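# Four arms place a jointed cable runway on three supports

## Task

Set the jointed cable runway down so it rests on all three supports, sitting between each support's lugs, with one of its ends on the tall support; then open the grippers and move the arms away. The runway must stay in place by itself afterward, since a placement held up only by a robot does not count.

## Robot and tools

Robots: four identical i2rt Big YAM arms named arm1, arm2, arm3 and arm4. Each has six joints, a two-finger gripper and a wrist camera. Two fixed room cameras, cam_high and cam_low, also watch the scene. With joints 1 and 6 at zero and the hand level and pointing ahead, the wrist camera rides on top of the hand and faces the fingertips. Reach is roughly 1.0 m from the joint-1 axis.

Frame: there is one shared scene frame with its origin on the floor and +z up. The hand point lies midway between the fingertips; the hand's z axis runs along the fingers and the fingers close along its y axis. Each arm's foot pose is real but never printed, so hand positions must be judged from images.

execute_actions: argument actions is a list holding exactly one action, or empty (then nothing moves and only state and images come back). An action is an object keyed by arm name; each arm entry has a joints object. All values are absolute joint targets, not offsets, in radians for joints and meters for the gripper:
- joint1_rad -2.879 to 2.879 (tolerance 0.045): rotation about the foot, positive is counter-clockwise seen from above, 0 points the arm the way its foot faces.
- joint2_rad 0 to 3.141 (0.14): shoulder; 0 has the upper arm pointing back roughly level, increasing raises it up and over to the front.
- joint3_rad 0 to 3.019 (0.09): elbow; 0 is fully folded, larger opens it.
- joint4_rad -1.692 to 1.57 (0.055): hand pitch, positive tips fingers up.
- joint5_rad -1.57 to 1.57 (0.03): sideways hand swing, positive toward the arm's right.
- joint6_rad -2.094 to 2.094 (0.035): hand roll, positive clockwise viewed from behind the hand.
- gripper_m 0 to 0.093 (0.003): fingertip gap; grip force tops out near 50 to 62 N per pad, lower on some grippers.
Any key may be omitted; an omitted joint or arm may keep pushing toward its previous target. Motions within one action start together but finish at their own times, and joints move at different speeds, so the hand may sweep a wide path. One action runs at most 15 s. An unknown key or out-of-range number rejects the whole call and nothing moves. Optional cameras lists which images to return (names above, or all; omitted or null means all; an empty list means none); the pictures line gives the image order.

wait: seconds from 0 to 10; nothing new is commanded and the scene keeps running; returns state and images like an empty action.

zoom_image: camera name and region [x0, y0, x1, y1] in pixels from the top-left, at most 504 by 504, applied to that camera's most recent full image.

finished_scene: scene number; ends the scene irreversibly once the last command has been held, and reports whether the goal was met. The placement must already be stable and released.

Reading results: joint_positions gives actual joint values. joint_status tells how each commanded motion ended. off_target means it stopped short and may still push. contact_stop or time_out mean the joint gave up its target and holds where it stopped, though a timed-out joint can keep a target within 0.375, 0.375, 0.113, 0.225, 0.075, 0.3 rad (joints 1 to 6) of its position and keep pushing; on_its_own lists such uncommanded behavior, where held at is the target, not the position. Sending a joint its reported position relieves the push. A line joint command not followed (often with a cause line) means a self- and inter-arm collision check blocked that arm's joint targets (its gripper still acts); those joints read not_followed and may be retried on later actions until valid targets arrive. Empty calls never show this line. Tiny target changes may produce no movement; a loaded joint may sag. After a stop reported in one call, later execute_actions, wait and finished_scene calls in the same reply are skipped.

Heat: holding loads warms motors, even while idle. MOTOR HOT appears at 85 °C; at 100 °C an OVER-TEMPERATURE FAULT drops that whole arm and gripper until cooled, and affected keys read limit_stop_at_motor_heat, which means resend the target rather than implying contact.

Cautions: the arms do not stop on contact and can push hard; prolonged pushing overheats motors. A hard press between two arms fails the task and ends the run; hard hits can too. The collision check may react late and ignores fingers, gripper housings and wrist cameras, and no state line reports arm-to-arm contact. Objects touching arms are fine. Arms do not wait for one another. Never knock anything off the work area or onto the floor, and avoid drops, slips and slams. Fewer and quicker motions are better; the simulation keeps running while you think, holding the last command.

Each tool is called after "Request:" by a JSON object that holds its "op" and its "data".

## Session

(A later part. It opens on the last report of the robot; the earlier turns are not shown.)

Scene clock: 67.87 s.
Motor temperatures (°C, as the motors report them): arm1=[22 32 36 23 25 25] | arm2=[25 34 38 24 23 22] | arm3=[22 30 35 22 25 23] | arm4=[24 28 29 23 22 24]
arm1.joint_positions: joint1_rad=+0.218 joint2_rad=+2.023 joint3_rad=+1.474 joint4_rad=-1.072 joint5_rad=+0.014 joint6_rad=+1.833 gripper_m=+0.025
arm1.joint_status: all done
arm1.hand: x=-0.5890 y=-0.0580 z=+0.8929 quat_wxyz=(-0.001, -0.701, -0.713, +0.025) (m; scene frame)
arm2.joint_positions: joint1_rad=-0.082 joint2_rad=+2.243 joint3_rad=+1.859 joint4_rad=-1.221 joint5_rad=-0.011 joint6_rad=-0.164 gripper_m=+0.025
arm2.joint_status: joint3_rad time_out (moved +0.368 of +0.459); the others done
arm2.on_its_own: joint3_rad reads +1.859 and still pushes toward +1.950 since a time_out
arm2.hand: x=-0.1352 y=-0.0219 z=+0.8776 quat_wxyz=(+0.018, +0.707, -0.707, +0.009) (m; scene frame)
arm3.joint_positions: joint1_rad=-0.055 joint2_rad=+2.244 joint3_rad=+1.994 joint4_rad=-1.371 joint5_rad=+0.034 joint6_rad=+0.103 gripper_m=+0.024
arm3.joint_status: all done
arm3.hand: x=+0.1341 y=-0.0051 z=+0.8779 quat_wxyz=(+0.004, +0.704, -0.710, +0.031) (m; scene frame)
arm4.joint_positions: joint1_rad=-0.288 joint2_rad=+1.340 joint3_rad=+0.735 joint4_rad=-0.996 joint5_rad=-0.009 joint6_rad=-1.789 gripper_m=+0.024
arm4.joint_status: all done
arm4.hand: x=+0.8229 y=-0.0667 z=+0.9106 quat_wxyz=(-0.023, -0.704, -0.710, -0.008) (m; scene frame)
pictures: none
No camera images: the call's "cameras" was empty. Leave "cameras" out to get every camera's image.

Request:
{"op": "execute_actions", "data": {"actions": [{"arm1":{"joints":{"joint1_rad":0.38,"joint6_rad":1.95,"joint2_rad":2.04,"joint3_rad":1.57,"joint4_rad":-1.02}},"arm2":{"joints":{"joint2_rad":2.37,"joint3_rad":2.19,"joint4_rad":-1.28}},"arm3":{"joints":{"joint2_rad":2.4,"joint3_rad":2.33,"joint4_rad":-1.42}},"arm4":{"joints":{"joint1_rad":-0.5,"joint6_rad":-1.97,"joint2_rad":1.36,"joint4_rad":-0.96}}}]}}

Scene clock: 77.57 s.
Motor temperatures (°C, as the motors report them): arm1=[22 33 37 23 25 25] | arm2=[25 37 41 24 23 22] | arm3=[22 32 37 22 26 23] | arm4=[24 28 30 23 22 24]
arm1.joint_positions: joint1_rad=+0.310 joint2_rad=+2.176 joint3_rad=+1.514 joint4_rad=-0.952 joint5_rad=+0.028 joint6_rad=+1.927 gripper_m=+0.025
arm1.joint_status: joint1_rad time_out (moved +0.092 of +0.162); joint4_rad time_out (moved +0.120 of +0.052); the others done
arm1.on_its_own: joint1_rad reads +0.310 and still pushes toward +0.380 since a time_out; joint4_rad reads -0.952 and still pushes toward -1.020 since a time_out
arm1.hand: x=-0.5835 y=-0.0039 z=+0.8184 quat_wxyz=(-0.011, -0.701, -0.712, +0.026) (m; scene frame)
arm2.joint_positions: joint1_rad=-0.077 joint2_rad=+2.475 joint3_rad=+2.104 joint4_rad=-1.231 joint5_rad=-0.001 joint6_rad=-0.156 gripper_m=+0.025
arm2.joint_status: all done
arm2.hand: x=-0.1286 y=+0.0306 z=+0.8088 quat_wxyz=(+0.014, +0.707, -0.707, +0.012) (m; scene frame)
arm3.joint_positions: joint1_rad=-0.066 joint2_rad=+2.472 joint3_rad=+2.250 joint4_rad=-1.400 joint5_rad=+0.054 joint6_rad=+0.093 gripper_m=+0.024
arm3.joint_status: all done
arm3.hand: x=+0.1404 y=+0.0473 z=+0.8165 quat_wxyz=(-0.003, +0.703, -0.710, +0.038) (m; scene frame)
arm4.joint_positions: joint1_rad=-0.454 joint2_rad=+1.439 joint3_rad=+0.740 joint4_rad=-0.924 joint5_rad=-0.015 joint6_rad=-1.956 gripper_m=+0.024
arm4.joint_status: joint1_rad time_out (moved -0.166 of -0.212); the others done
arm4.on_its_own: joint1_rad reads -0.454 and still pushes toward -0.500 since a time_out
arm4.hand: x=+0.8274 y=-0.0146 z=+0.8821 quat_wxyz=(-0.035, -0.704, -0.709, -0.008) (m; scene frame)
pictures: arm1_cam_wrist, arm2_cam_wrist, arm3_cam_wrist, arm4_cam_wrist, cam_high, cam_low
Images, in order (width x height): arm1_cam_wrist 616x616, arm2_cam_wrist 616x616, arm3_cam_wrist 616x616, arm4_cam_wrist 616x616, cam_high 896x504, cam_low 896x504.

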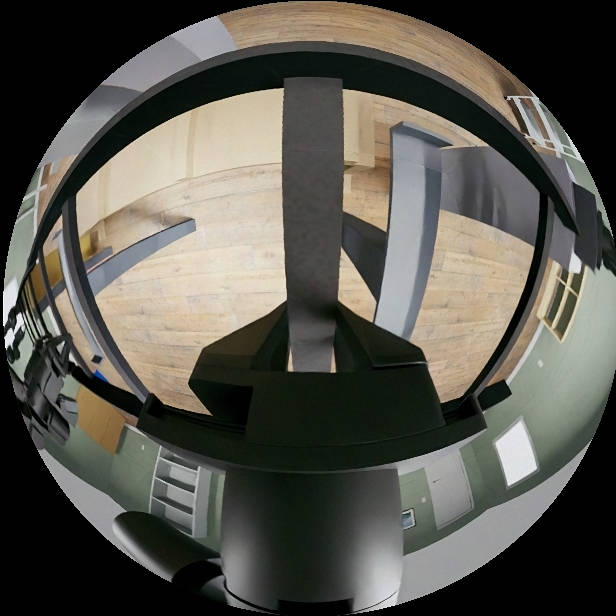

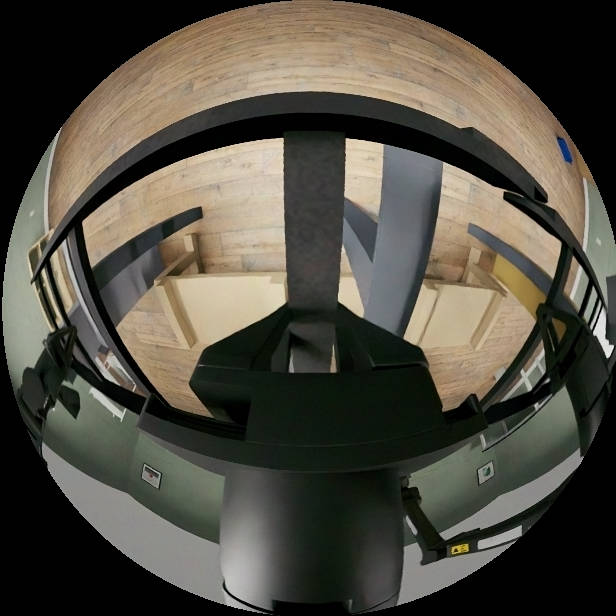

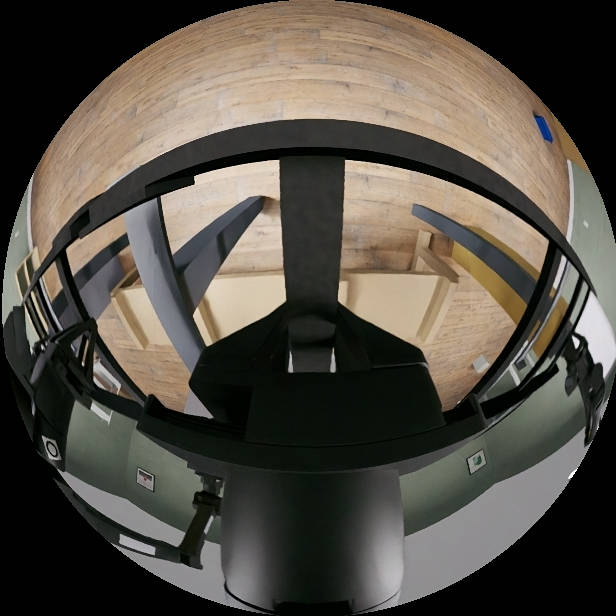

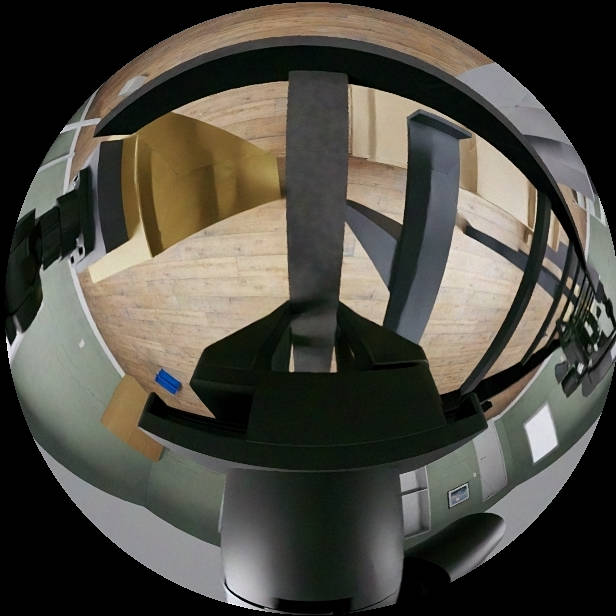

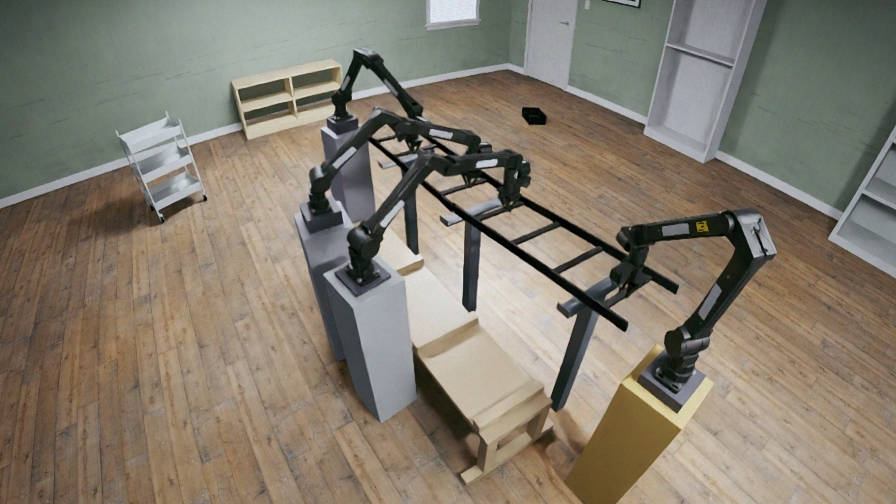

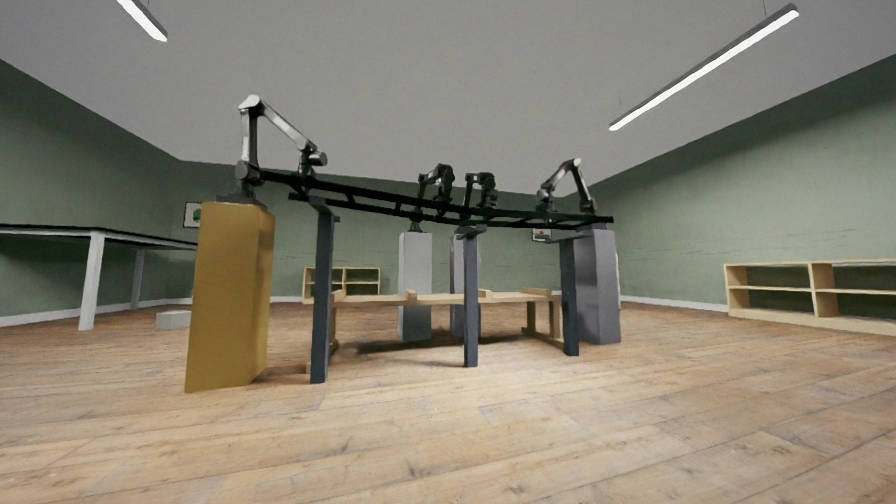

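Request:
{"op": "execute_actions", "data": {"actions": [{"arm1":{"joints":{"joint1_rad":0.42,"joint6_rad":1.98,"joint2_rad":2.17,"joint3_rad":1.59,"joint4_rad":-0.88}},"arm2":{"joints":{"joint2_rad":2.46,"joint3_rad":2.22,"joint4_rad":-1.2}},"arm3":{"joints":{"joint2_rad":2.48,"joint3_rad":2.35,"joint4_rad":-1.36}},"arm4":{"joints":{"joint1_rad":-0.56,"joint6_rad":-2.02,"joint2_rad":1.5,"joint4_rad":-0.83}}}], "cameras": ["arm1_cam_wrist","arm2_cam_wrist","arm3_cam_wrist","arm4_cam_wrist"]}}

Scene clock: 89.90 s.
Motor temperatures (°C, as the motors report them): arm1=[22 34 36 23 26 25] | arm2=[25 40 43 24 23 22] | arm3=[22 34 38 22 29 23] | arm4=[24 28 30 23 22 24]
arm1.joint_positions: joint1_rad=+0.330 joint2_rad=+2.292 joint3_rad=+1.519 joint4_rad=-0.834 joint5_rad=+0.035 joint6_rad=+1.938 gripper_m=+0.025
arm1.joint_status: joint1_rad time_out (moved +0.020 of +0.110); joint6_rad time_out (moved +0.012 of +0.053); the others done
arm1.on_its_own: joint1_rad reads +0.330 and still pushes toward +0.420 since a time_out; joint6_rad reads +1.938 and still pushes toward +1.980 since a time_out
arm1.hand: x=-0.5833 y=+0.0067 z=+0.7534 quat_wxyz=(-0.016, -0.698, -0.715, +0.024) (m; scene frame)
arm2.joint_positions: joint1_rad=-0.070 joint2_rad=+2.565 joint3_rad=+2.143 joint4_rad=-1.152 joint5_rad=+0.009 joint6_rad=-0.158 gripper_m=+0.025
arm2.joint_status: all done
arm2.hand: x=-0.1293 y=+0.0448 z=+0.7592 quat_wxyz=(-0.001, +0.710, -0.704, +0.008) (m; scene frame)
arm3.joint_positions: joint1_rad=-0.066 joint2_rad=+2.554 joint3_rad=+2.289 joint4_rad=-1.331 joint5_rad=+0.054 joint6_rad=+0.086 gripper_m=+0.024
arm3.joint_status: all done
arm3.hand: x=+0.1395 y=+0.0631 z=+0.7712 quat_wxyz=(-0.011, +0.706, -0.708, +0.029) (m; scene frame)
arm4.joint_positions: joint1_rad=-0.512 joint2_rad=+1.576 joint3_rad=+0.741 joint4_rad=-0.814 joint5_rad=-0.016 joint6_rad=-2.020 gripper_m=+0.024
arm4.joint_status: joint1_rad time_out (moved -0.057 of -0.106); the others done
arm4.on_its_own: joint1_rad reads -0.512 and still pushes toward -0.560 since a time_out
arm4.hand: x=+0.8262 y=+0.0059 z=+0.8391 quat_wxyz=(-0.047, -0.701, -0.711, -0.010) (m; scene frame)
pictures: arm1_cam_wrist, arm2_cam_wrist, arm3_cam_wrist, arm4_cam_wrist
Images, in order (width x height): arm1_cam_wrist 616x616, arm2_cam_wrist 616x616, arm3_cam_wrist 616x616, arm4_cam_wrist 616x616.

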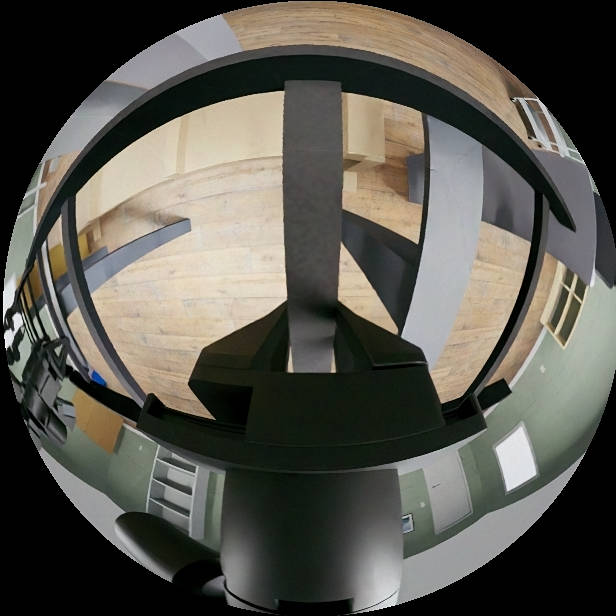

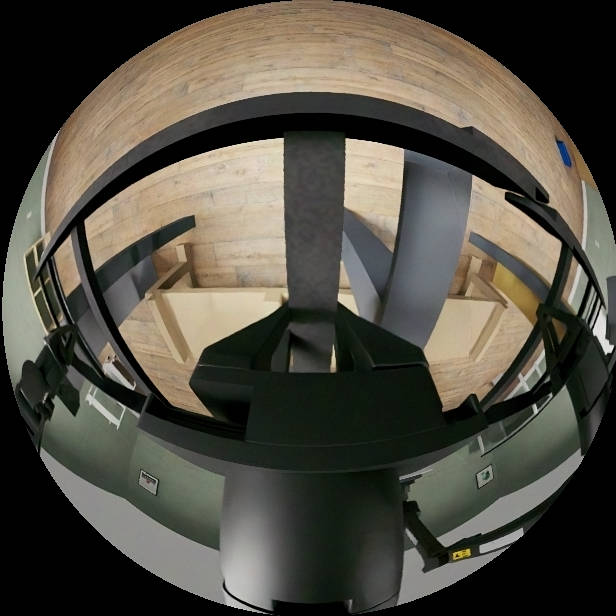

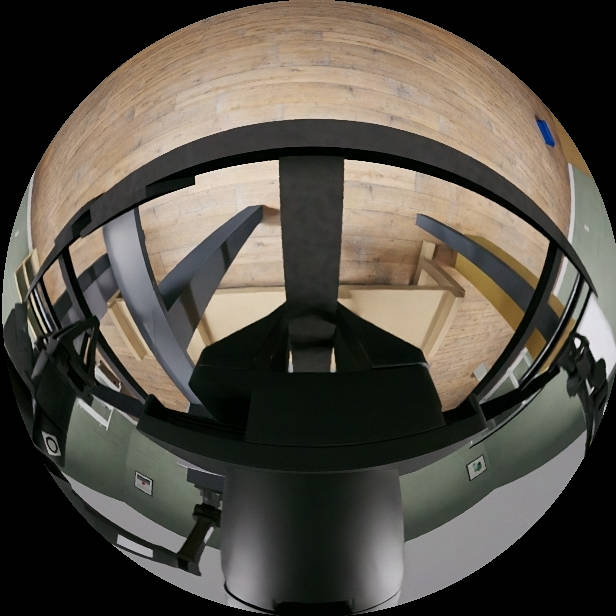

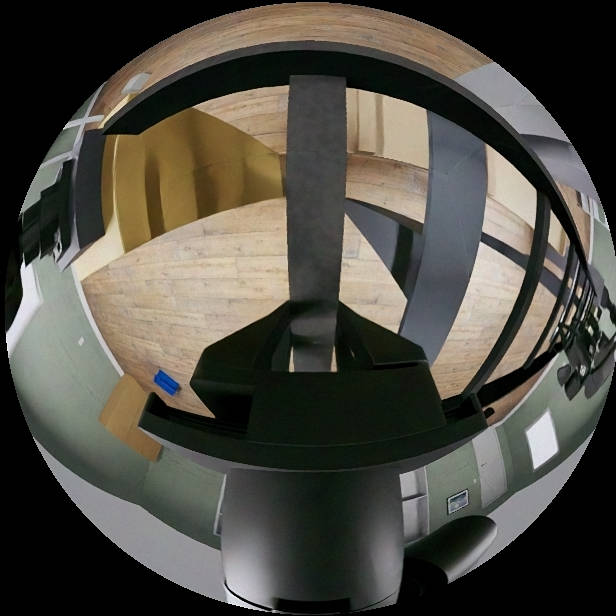

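Request:
{"op": "execute_actions", "data": {"actions": [{"arm1":{"joints":{"joint2_rad":2.25,"joint4_rad":-0.82}},"arm2":{"joints":{"joint2_rad":2.52,"joint3_rad":2.2,"joint4_rad":-1.15}},"arm3":{"joints":{"joint2_rad":2.53,"joint3_rad":2.33,"joint4_rad":-1.31}},"arm4":{"joints":{"joint2_rad":1.58,"joint4_rad":-0.77}}}]}}

Scene clock: 99.20 s.
Motor temperatures (°C, as the motors report them): arm1=[22 35 37 23 27 25] | arm2=[25 42 43 24 23 22] | arm3=[22 35 38 22 30 23] | arm4=[24 28 30 23 22 24]
arm1.joint_positions: joint1_rad=+0.339 joint2_rad=+2.321 joint3_rad=+1.524 joint4_rad=-0.798 joint5_rad=+0.023 joint6_rad=+1.946 gripper_m=+0.025
arm1.joint_status: all done
arm1.on_its_own: joint1_rad reads +0.339 and still pushes toward +0.420 since a time_out
arm1.hand: x=-0.5829 y=+0.0146 z=+0.7378 quat_wxyz=(-0.013, -0.698, -0.716, +0.016) (m; scene frame)
arm2.joint_positions: joint1_rad=-0.070 joint2_rad=+2.586 joint3_rad=+2.143 joint4_rad=-1.100 joint5_rad=+0.005 joint6_rad=-0.158 gripper_m=+0.025
arm2.joint_status: all done
arm2.hand: x=-0.1289 y=+0.0521 z=+0.7447 quat_wxyz=(-0.012, +0.710, -0.704, -0.003) (m; scene frame)
arm3.joint_positions: joint1_rad=-0.066 joint2_rad=+2.571 joint3_rad=+2.289 joint4_rad=-1.291 joint5_rad=+0.059 joint6_rad=+0.086 gripper_m=+0.024
arm3.joint_status: all done
arm3.hand: x=+0.1397 y=+0.0696 z=+0.7590 quat_wxyz=(-0.020, +0.705, -0.708, +0.021) (m; scene frame)
arm4.joint_positions: joint1_rad=-0.512 joint2_rad=+1.606 joint3_rad=+0.741 joint4_rad=-0.796 joint5_rad=-0.014 joint6_rad=-2.018 gripper_m=+0.024
arm4.joint_status: all done
arm4.on_its_own: joint1_rad reads -0.512 and still pushes toward -0.560 since a time_out
arm4.hand: x=+0.8263 y=+0.0063 z=+0.8298 quat_wxyz=(-0.052, -0.702, -0.711, -0.013) (m; scene frame)
pictures: arm1_cam_wrist, arm2_cam_wrist, arm3_cam_wrist, arm4_cam_wrist, cam_high, cam_low
Images, in order (width x height): arm1_cam_wrist 616x616, arm2_cam_wrist 616x616, arm3_cam_wrist 616x616, arm4_cam_wrist 616x616, cam_high 896x504, cam_low 896x504.

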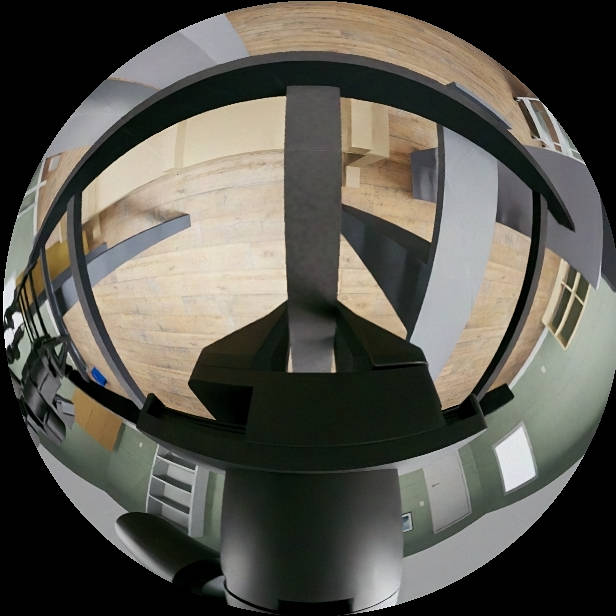

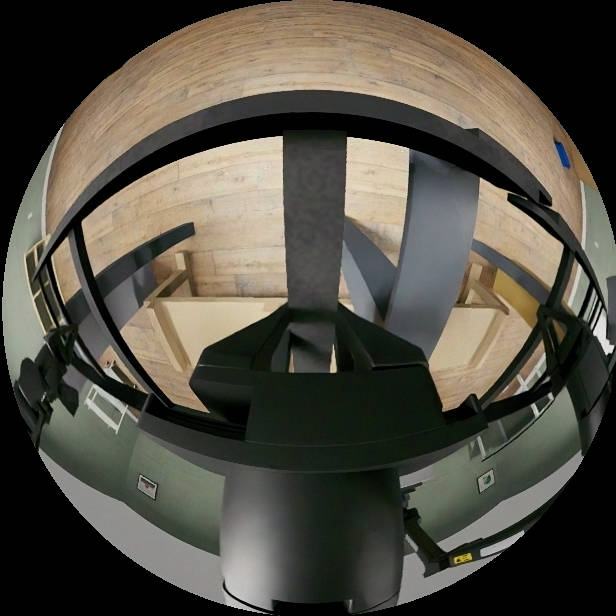

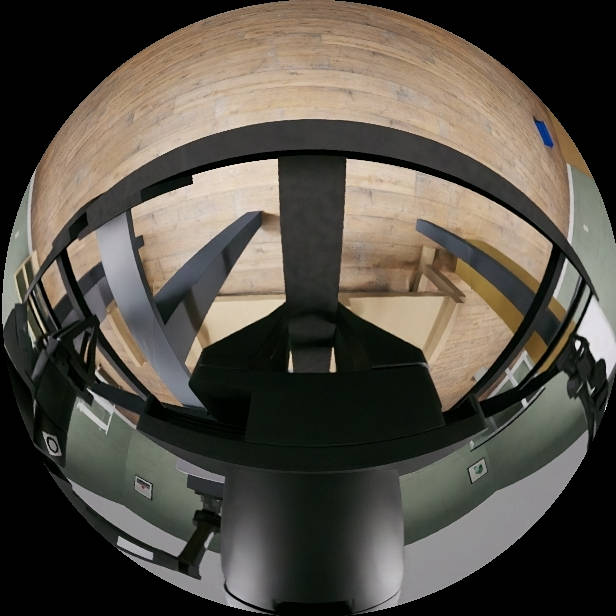

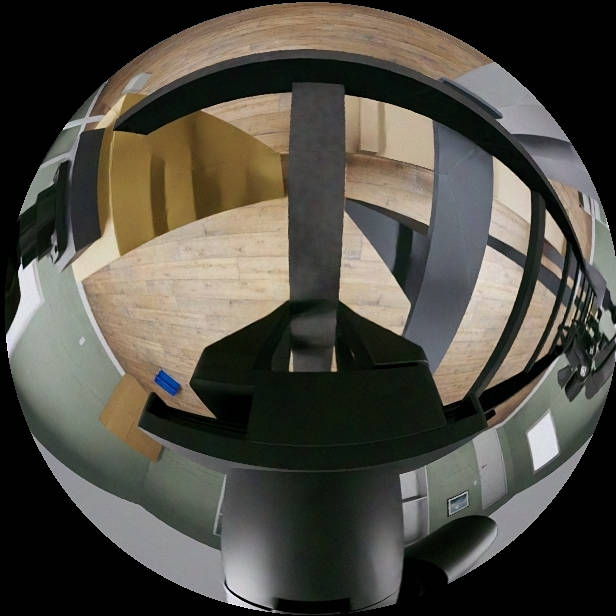

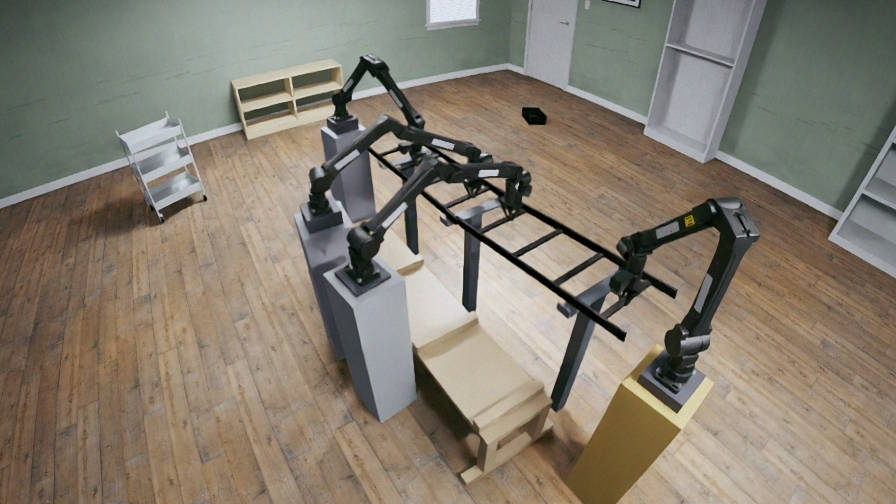

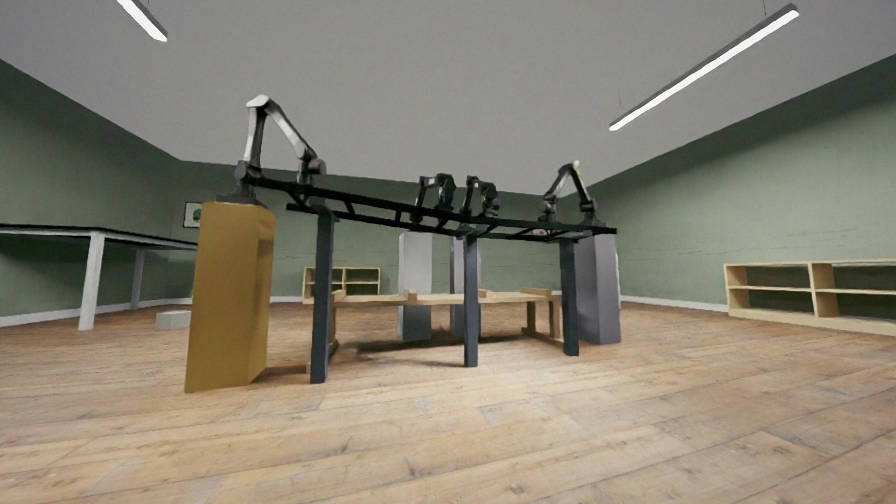

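Far rail is on the far lug, tilting; pull back slightly.

Request:
{"op": "execute_actions", "data": {"actions": [{"arm1":{"joints":{"joint1_rad":0.31}},"arm2":{"joints":{"joint3_rad":2.12,"joint2_rad":2.5,"joint4_rad":-1.17}},"arm3":{"joints":{"joint3_rad":2.25,"joint2_rad":2.5,"joint4_rad":-1.34}},"arm4":{"joints":{"joint1_rad":-0.48}}}]}}

Scene clock: 104.20 s.
Motor temperatures (°C, as the motors report them): arm1=[22 34 36 23 26 25] | arm2=[25 42 42 24 23 22] | arm3=[22 35 37 22 31 23] | arm4=[24 28 30 23 22 24]
arm1.joint_positions: joint1_rad=+0.321 joint2_rad=+2.321 joint3_rad=+1.524 joint4_rad=-0.805 joint5_rad=+0.001 joint6_rad=+1.933 gripper_m=+0.025
arm1.joint_status: all done
arm1.hand: x=-0.5819 y=+0.0074 z=+0.7379 quat_wxyz=(-0.002, -0.700, -0.714, +0.015) (m; scene frame)
arm2.joint_positions: joint1_rad=-0.070 joint2_rad=+2.581 joint3_rad=+2.128 joint4_rad=-1.100 joint5_rad=+0.005 joint6_rad=-0.159 gripper_m=+0.025
arm2.joint_status: joint4_rad time_out (moved +0.000 of -0.070); the others done
arm2.on_its_own: joint4_rad reads -1.100 and still pushes toward -1.170 since a time_out
arm2.hand: x=-0.1296 y=+0.0472 z=+0.7429 quat_wxyz=(-0.008, +0.710, -0.704, +0.000) (m; scene frame)
arm3.joint_positions: joint1_rad=-0.066 joint2_rad=+2.563 joint3_rad=+2.269 joint4_rad=-1.286 joint5_rad=+0.059 joint6_rad=+0.086 gripper_m=+0.024
arm3.joint_status: all done
arm3.hand: x=+0.1400 y=+0.0652 z=+0.7574 quat_wxyz=(-0.018, +0.706, -0.708, +0.024) (m; scene frame)
arm4.joint_positions: joint1_rad=-0.491 joint2_rad=+1.606 joint3_rad=+0.741 joint4_rad=-0.796 joint5_rad=+0.014 joint6_rad=-2.003 gripper_m=+0.024
arm4.joint_status: all done
arm4.hand: x=+0.8255 y=+0.0045 z=+0.8298 quat_wxyz=(-0.047, -0.699, -0.713, -0.026) (m; scene frame)
pictures: arm1_cam_wrist, arm2_cam_wrist, arm3_cam_wrist, arm4_cam_wrist, cam_high, cam_low
Images, in order (width x height): arm1_cam_wrist 616x616, arm2_cam_wrist 616x616, arm3_cam_wrist 616x616, arm4_cam_wrist 616x616, cam_high 896x504, cam_low 896x504.

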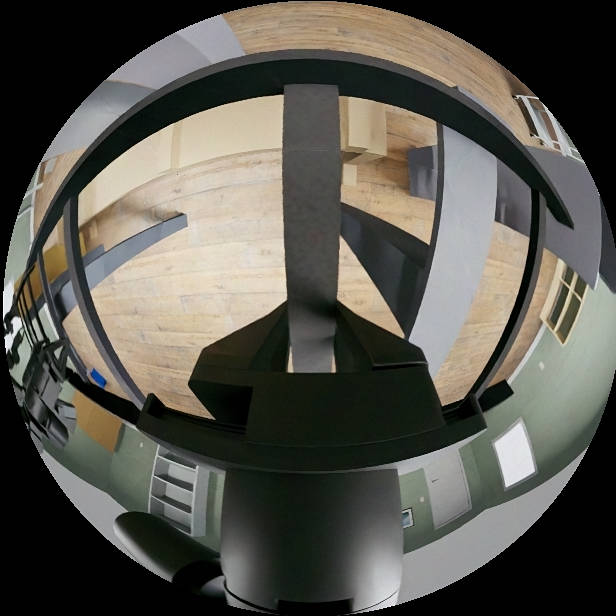

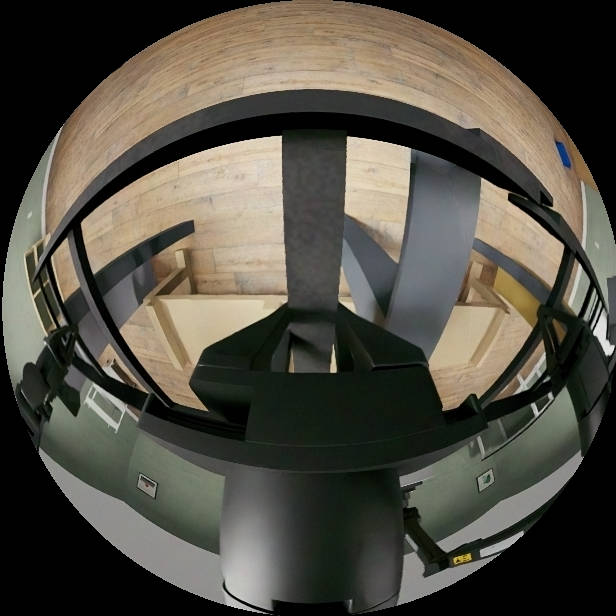

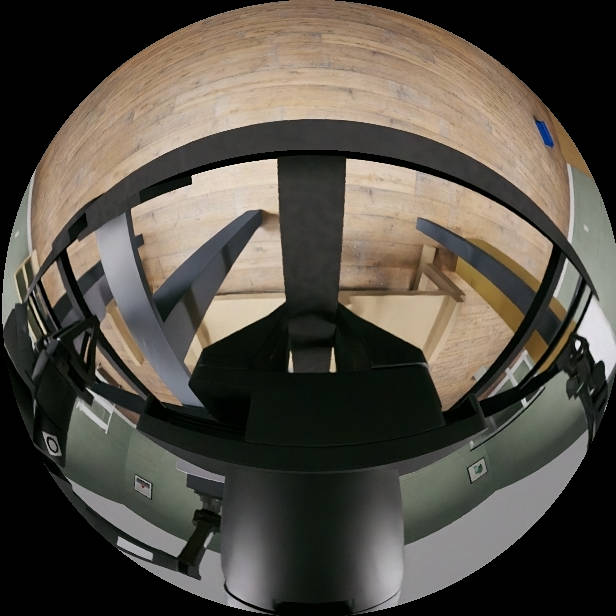

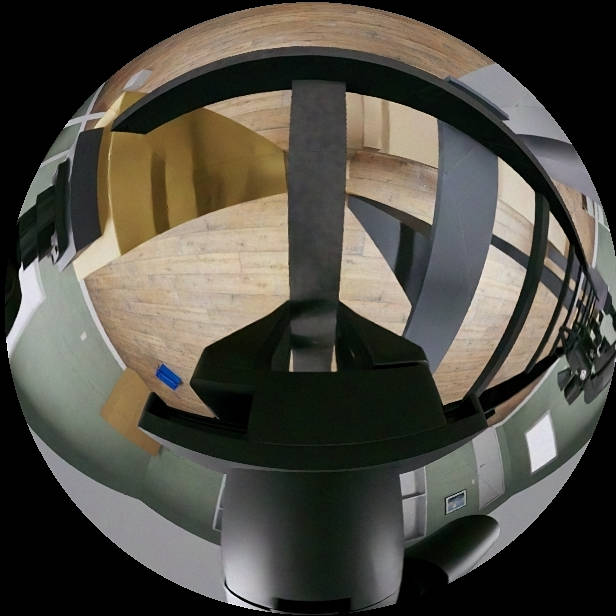

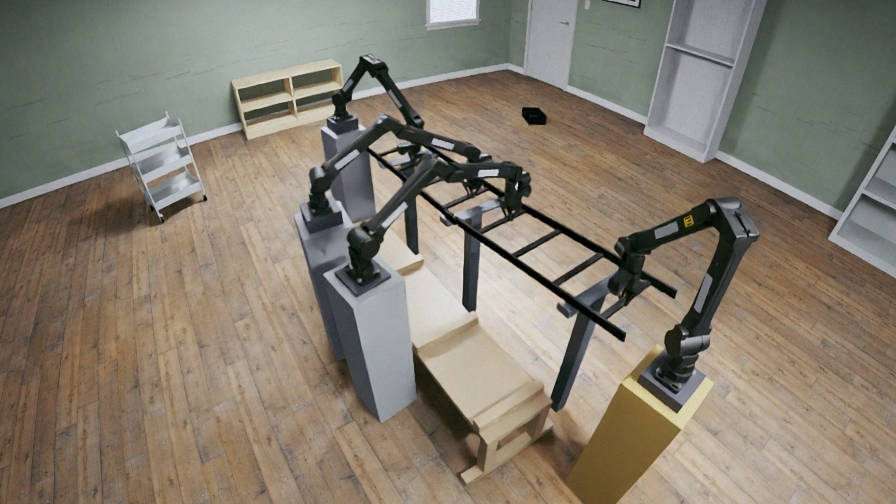

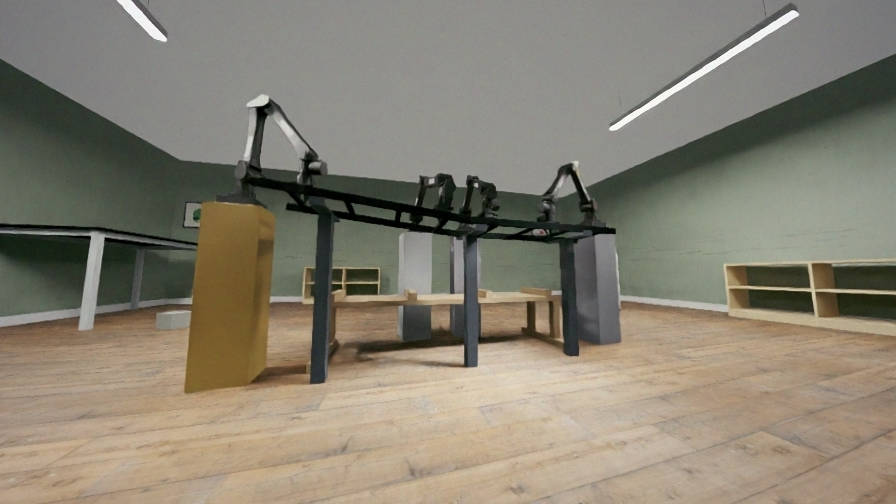

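Request:
{"op": "execute_actions", "data": {"actions": [{"arm1":{"joints":{"joint1_rad":0.28}},"arm2":{"joints":{"joint3_rad":2.03,"joint2_rad":2.5,"joint4_rad":-1.2}},"arm3":{"joints":{"joint3_rad":2.16,"joint2_rad":2.48,"joint4_rad":-1.38,"joint5_rad":0.03}},"arm4":{"joints":{"joint1_rad":-0.43,"joint6_rad":-1.95}}}]}}

Scene clock: 110.77 s.
Motor temperatures (°C, as the motors report them): arm1=[22 34 36 23 26 25] | arm2=[25 43 40 24 23 22] | arm3=[22 35 34 22 31 23] | arm4=[24 28 30 23 22 24]
arm1.joint_positions: joint1_rad=+0.302 joint2_rad=+2.334 joint3_rad=+1.524 joint4_rad=-0.807 joint5_rad=+0.013 joint6_rad=+1.933 gripper_m=+0.025
arm1.joint_status: all done
arm1.hand: x=-0.5809 y=-0.0067 z=+0.7307 quat_wxyz=(-0.004, -0.707, -0.707, +0.024) (m; scene frame)
arm2.joint_positions: joint1_rad=-0.075 joint2_rad=+2.567 joint3_rad=+2.064 joint4_rad=-1.093 joint5_rad=+0.007 joint6_rad=-0.154 gripper_m=+0.025
arm2.joint_status: joint4_rad time_out (moved +0.007 of -0.100); the others done
arm2.on_its_own: joint4_rad reads -1.093 and still pushes toward -1.200 since a time_out
arm2.hand: x=-0.1287 y=+0.0255 z=+0.7309 quat_wxyz=(+0.009, +0.707, -0.708, +0.014) (m; scene frame)
arm3.joint_positions: joint1_rad=-0.064 joint2_rad=+2.543 joint3_rad=+2.191 joint4_rad=-1.284 joint5_rad=+0.065 joint6_rad=+0.098 gripper_m=+0.024
arm3.joint_status: joint4_rad time_out (moved +0.002 of -0.094); joint5_rad time_out (moved +0.007 of -0.029); the others done
arm3.on_its_own: joint4_rad reads -1.284 and still pushes toward -1.380 since a time_out; joint5_rad reads +0.065 and still pushes toward +0.030 since a time_out
arm3.hand: x=+0.1412 y=+0.0414 z=+0.7441 quat_wxyz=(-0.002, +0.702, -0.710, +0.048) (m; scene frame)
arm4.joint_positions: joint1_rad=-0.430 joint2_rad=+1.643 joint3_rad=+0.730 joint4_rad=-0.787 joint5_rad=-0.013 joint6_rad=-1.933 gripper_m=+0.024
arm4.joint_status: all done
arm4.hand: x=+0.8259 y=-0.0220 z=+0.8161 quat_wxyz=(-0.069, -0.702, -0.708, -0.025) (m; scene frame)
pictures: arm1_cam_wrist, arm2_cam_wrist, arm3_cam_wrist, arm4_cam_wrist, cam_high, cam_low
Images, in order (width x height): arm1_cam_wrist 616x616, arm2_cam_wrist 616x616, arm3_cam_wrist 616x616, arm4_cam_wrist 616x616, cam_high 896x504, cam_low 896x504.

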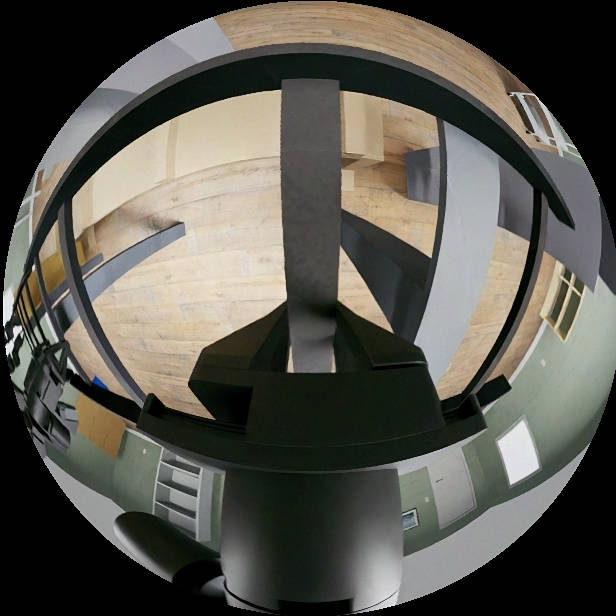

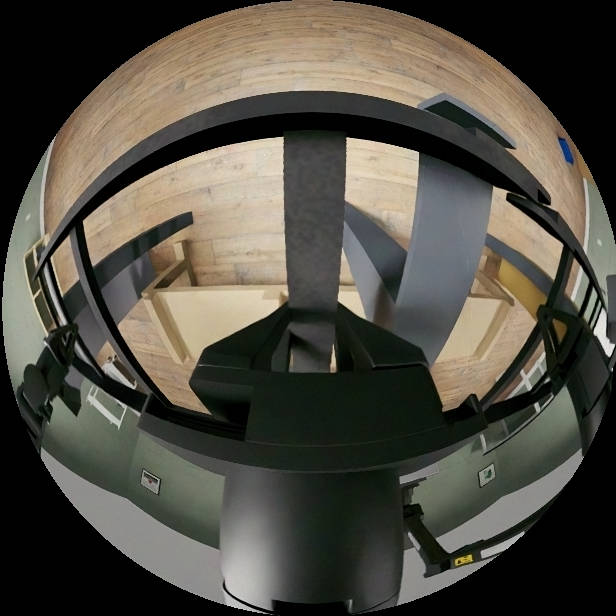

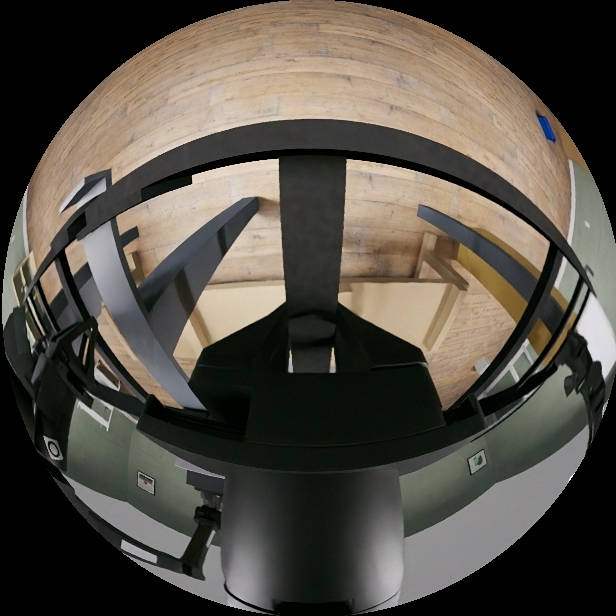

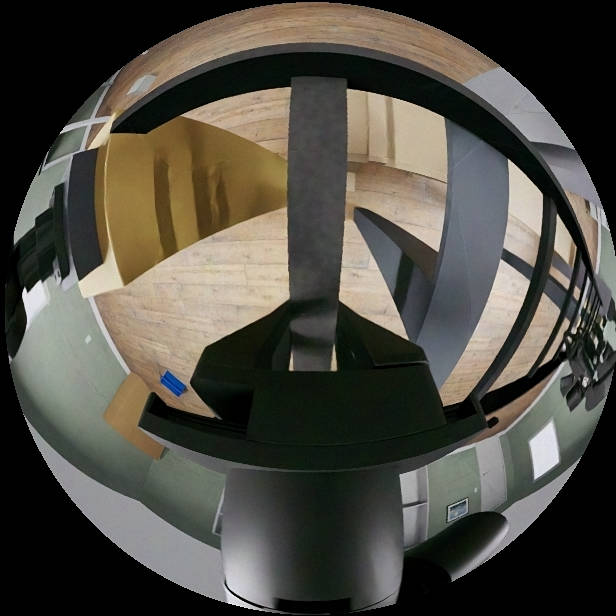

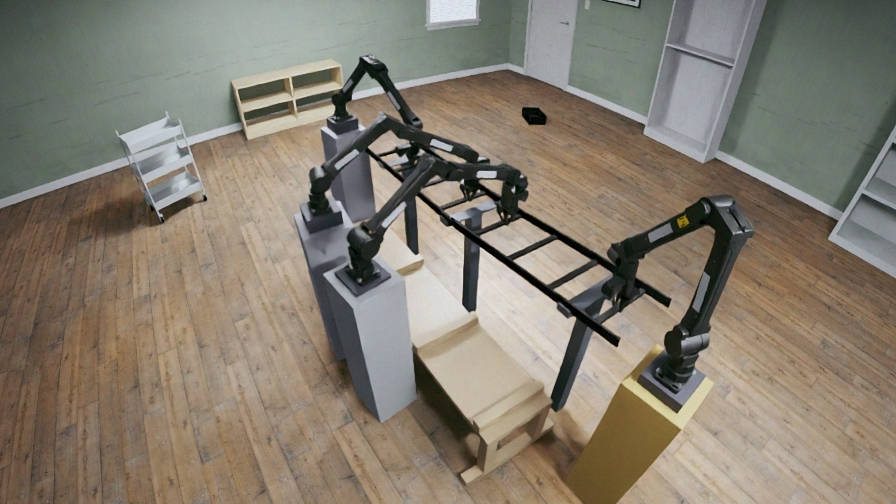

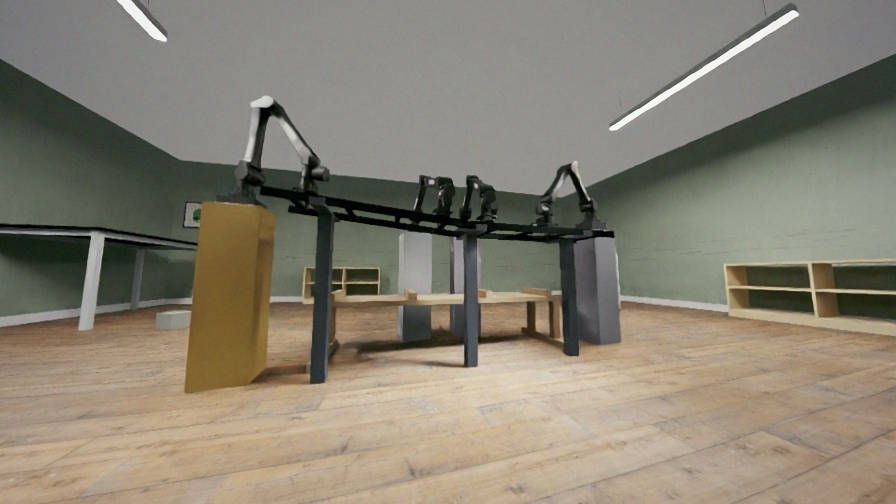

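Request:
{"op": "execute_actions", "data": {"actions": [{"arm1":{"joints":{"joint1_rad":0.36}},"arm2":{"joints":{"joint3_rad":2.13,"joint2_rad":2.55,"joint4_rad":-1.1}},"arm3":{"joints":{"joint3_rad":2.26,"joint2_rad":2.54,"joint4_rad":-1.29,"joint5_rad":0.06}},"arm4":{"joints":{"joint1_rad":-0.49,"joint6_rad":-1.97}}}], "cameras": ["arm1_cam_wrist","arm2_cam_wrist","arm4_cam_wrist","cam_high"]}}

Scene clock: 116.30 s.
Motor temperatures (°C, as the motors report them): arm1=[22 34 36 23 26 25] | arm2=[25 43 39 24 23 22] | arm3=[22 35 34 22 30 23] | arm4=[24 28 30 23 22 24]
arm1.joint_positions: joint1_rad=+0.306 joint2_rad=+2.339 joint3_rad=+1.524 joint4_rad=-0.807 joint5_rad=+0.030 joint6_rad=+1.930 gripper_m=+0.025
arm1.joint_status: joint1_rad time_out (moved +0.005 of +0.058)
arm1.on_its_own: joint1_rad reads +0.306 and still pushes toward +0.360 since a time_out
arm1.hand: x=-0.5821 y=-0.0076 z=+0.7282 quat_wxyz=(-0.011, -0.704, -0.710, +0.030) (m; scene frame)
arm2.joint_positions: joint1_rad=-0.075 joint2_rad=+2.577 joint3_rad=+2.068 joint4_rad=-1.079 joint5_rad=+0.004 joint6_rad=-0.156 gripper_m=+0.025
arm2.joint_status: all done
arm2.hand: x=-0.1289 y=+0.0277 z=+0.7254 quat_wxyz=(+0.006, +0.707, -0.707, +0.010) (m; scene frame)
arm3.joint_positions: joint1_rad=-0.060 joint2_rad=+2.556 joint3_rad=+2.200 joint4_rad=-1.271 joint5_rad=+0.080 joint6_rad=+0.098 gripper_m=+0.024
arm3.joint_status: all done
arm3.hand: x=+0.1410 y=+0.0450 z=+0.7381 quat_wxyz=(-0.011, +0.704, -0.709, +0.049) (m; scene frame)
arm4.joint_positions: joint1_rad=-0.452 joint2_rad=+1.643 joint3_rad=+0.730 joint4_rad=-0.779 joint5_rad=-0.021 joint6_rad=-1.953 gripper_m=+0.024
arm4.joint_status: all done
arm4.hand: x=+0.8259 y=-0.0160 z=+0.8159 quat_wxyz=(-0.067, -0.703, -0.708, -0.018) (m; scene frame)
pictures: arm1_cam_wrist, arm2_cam_wrist, arm4_cam_wrist, cam_high
Images, in order (width x height): arm1_cam_wrist 616x616, arm2_cam_wrist 616x616, arm4_cam_wrist 616x616, cam_high 896x504.

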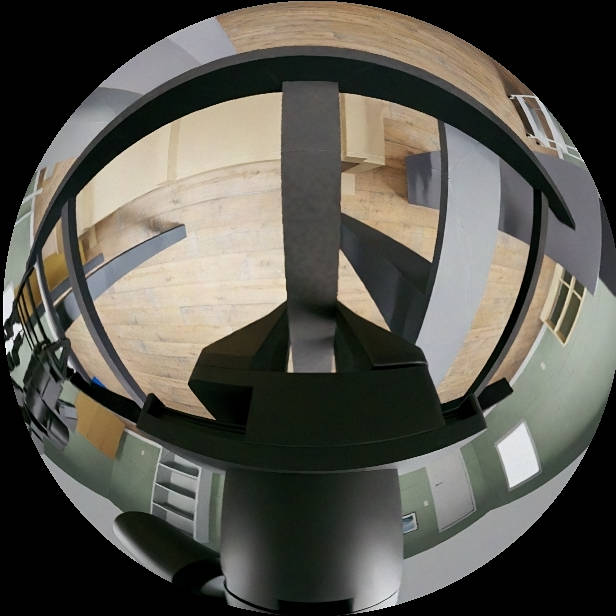

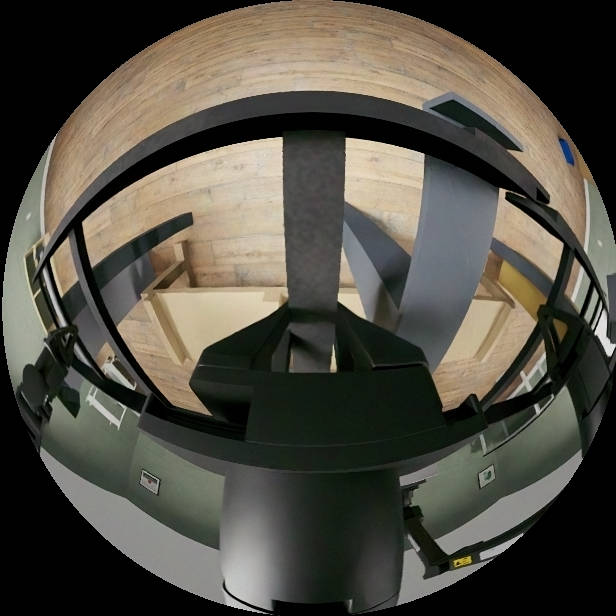

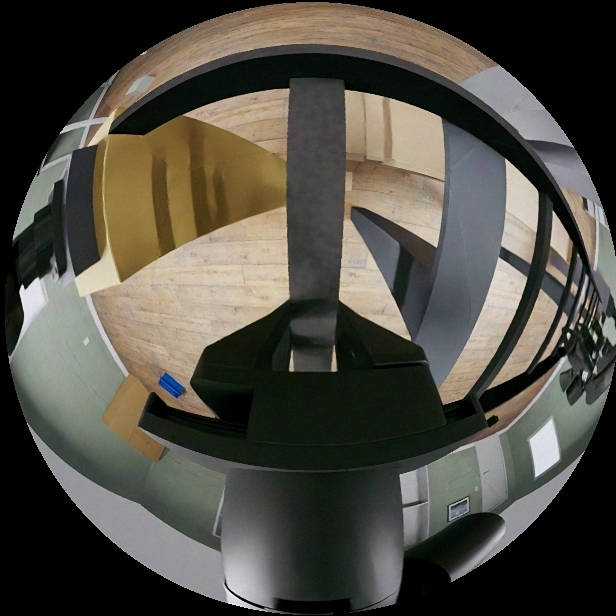

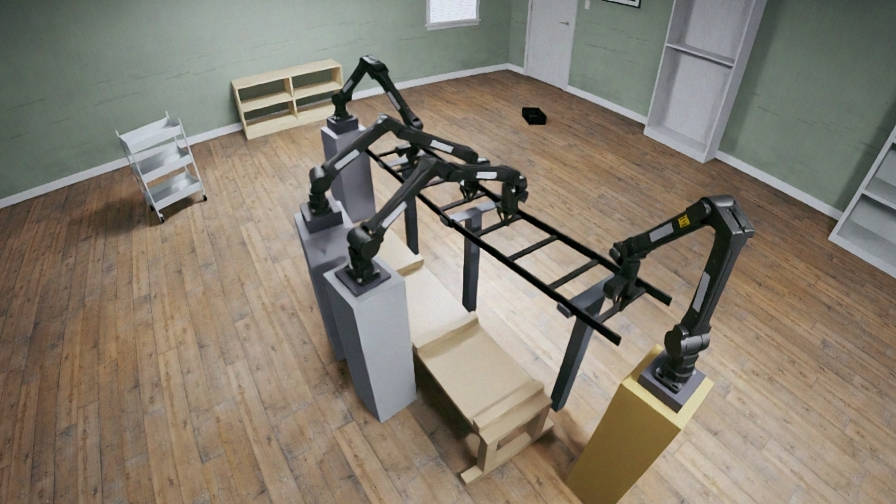

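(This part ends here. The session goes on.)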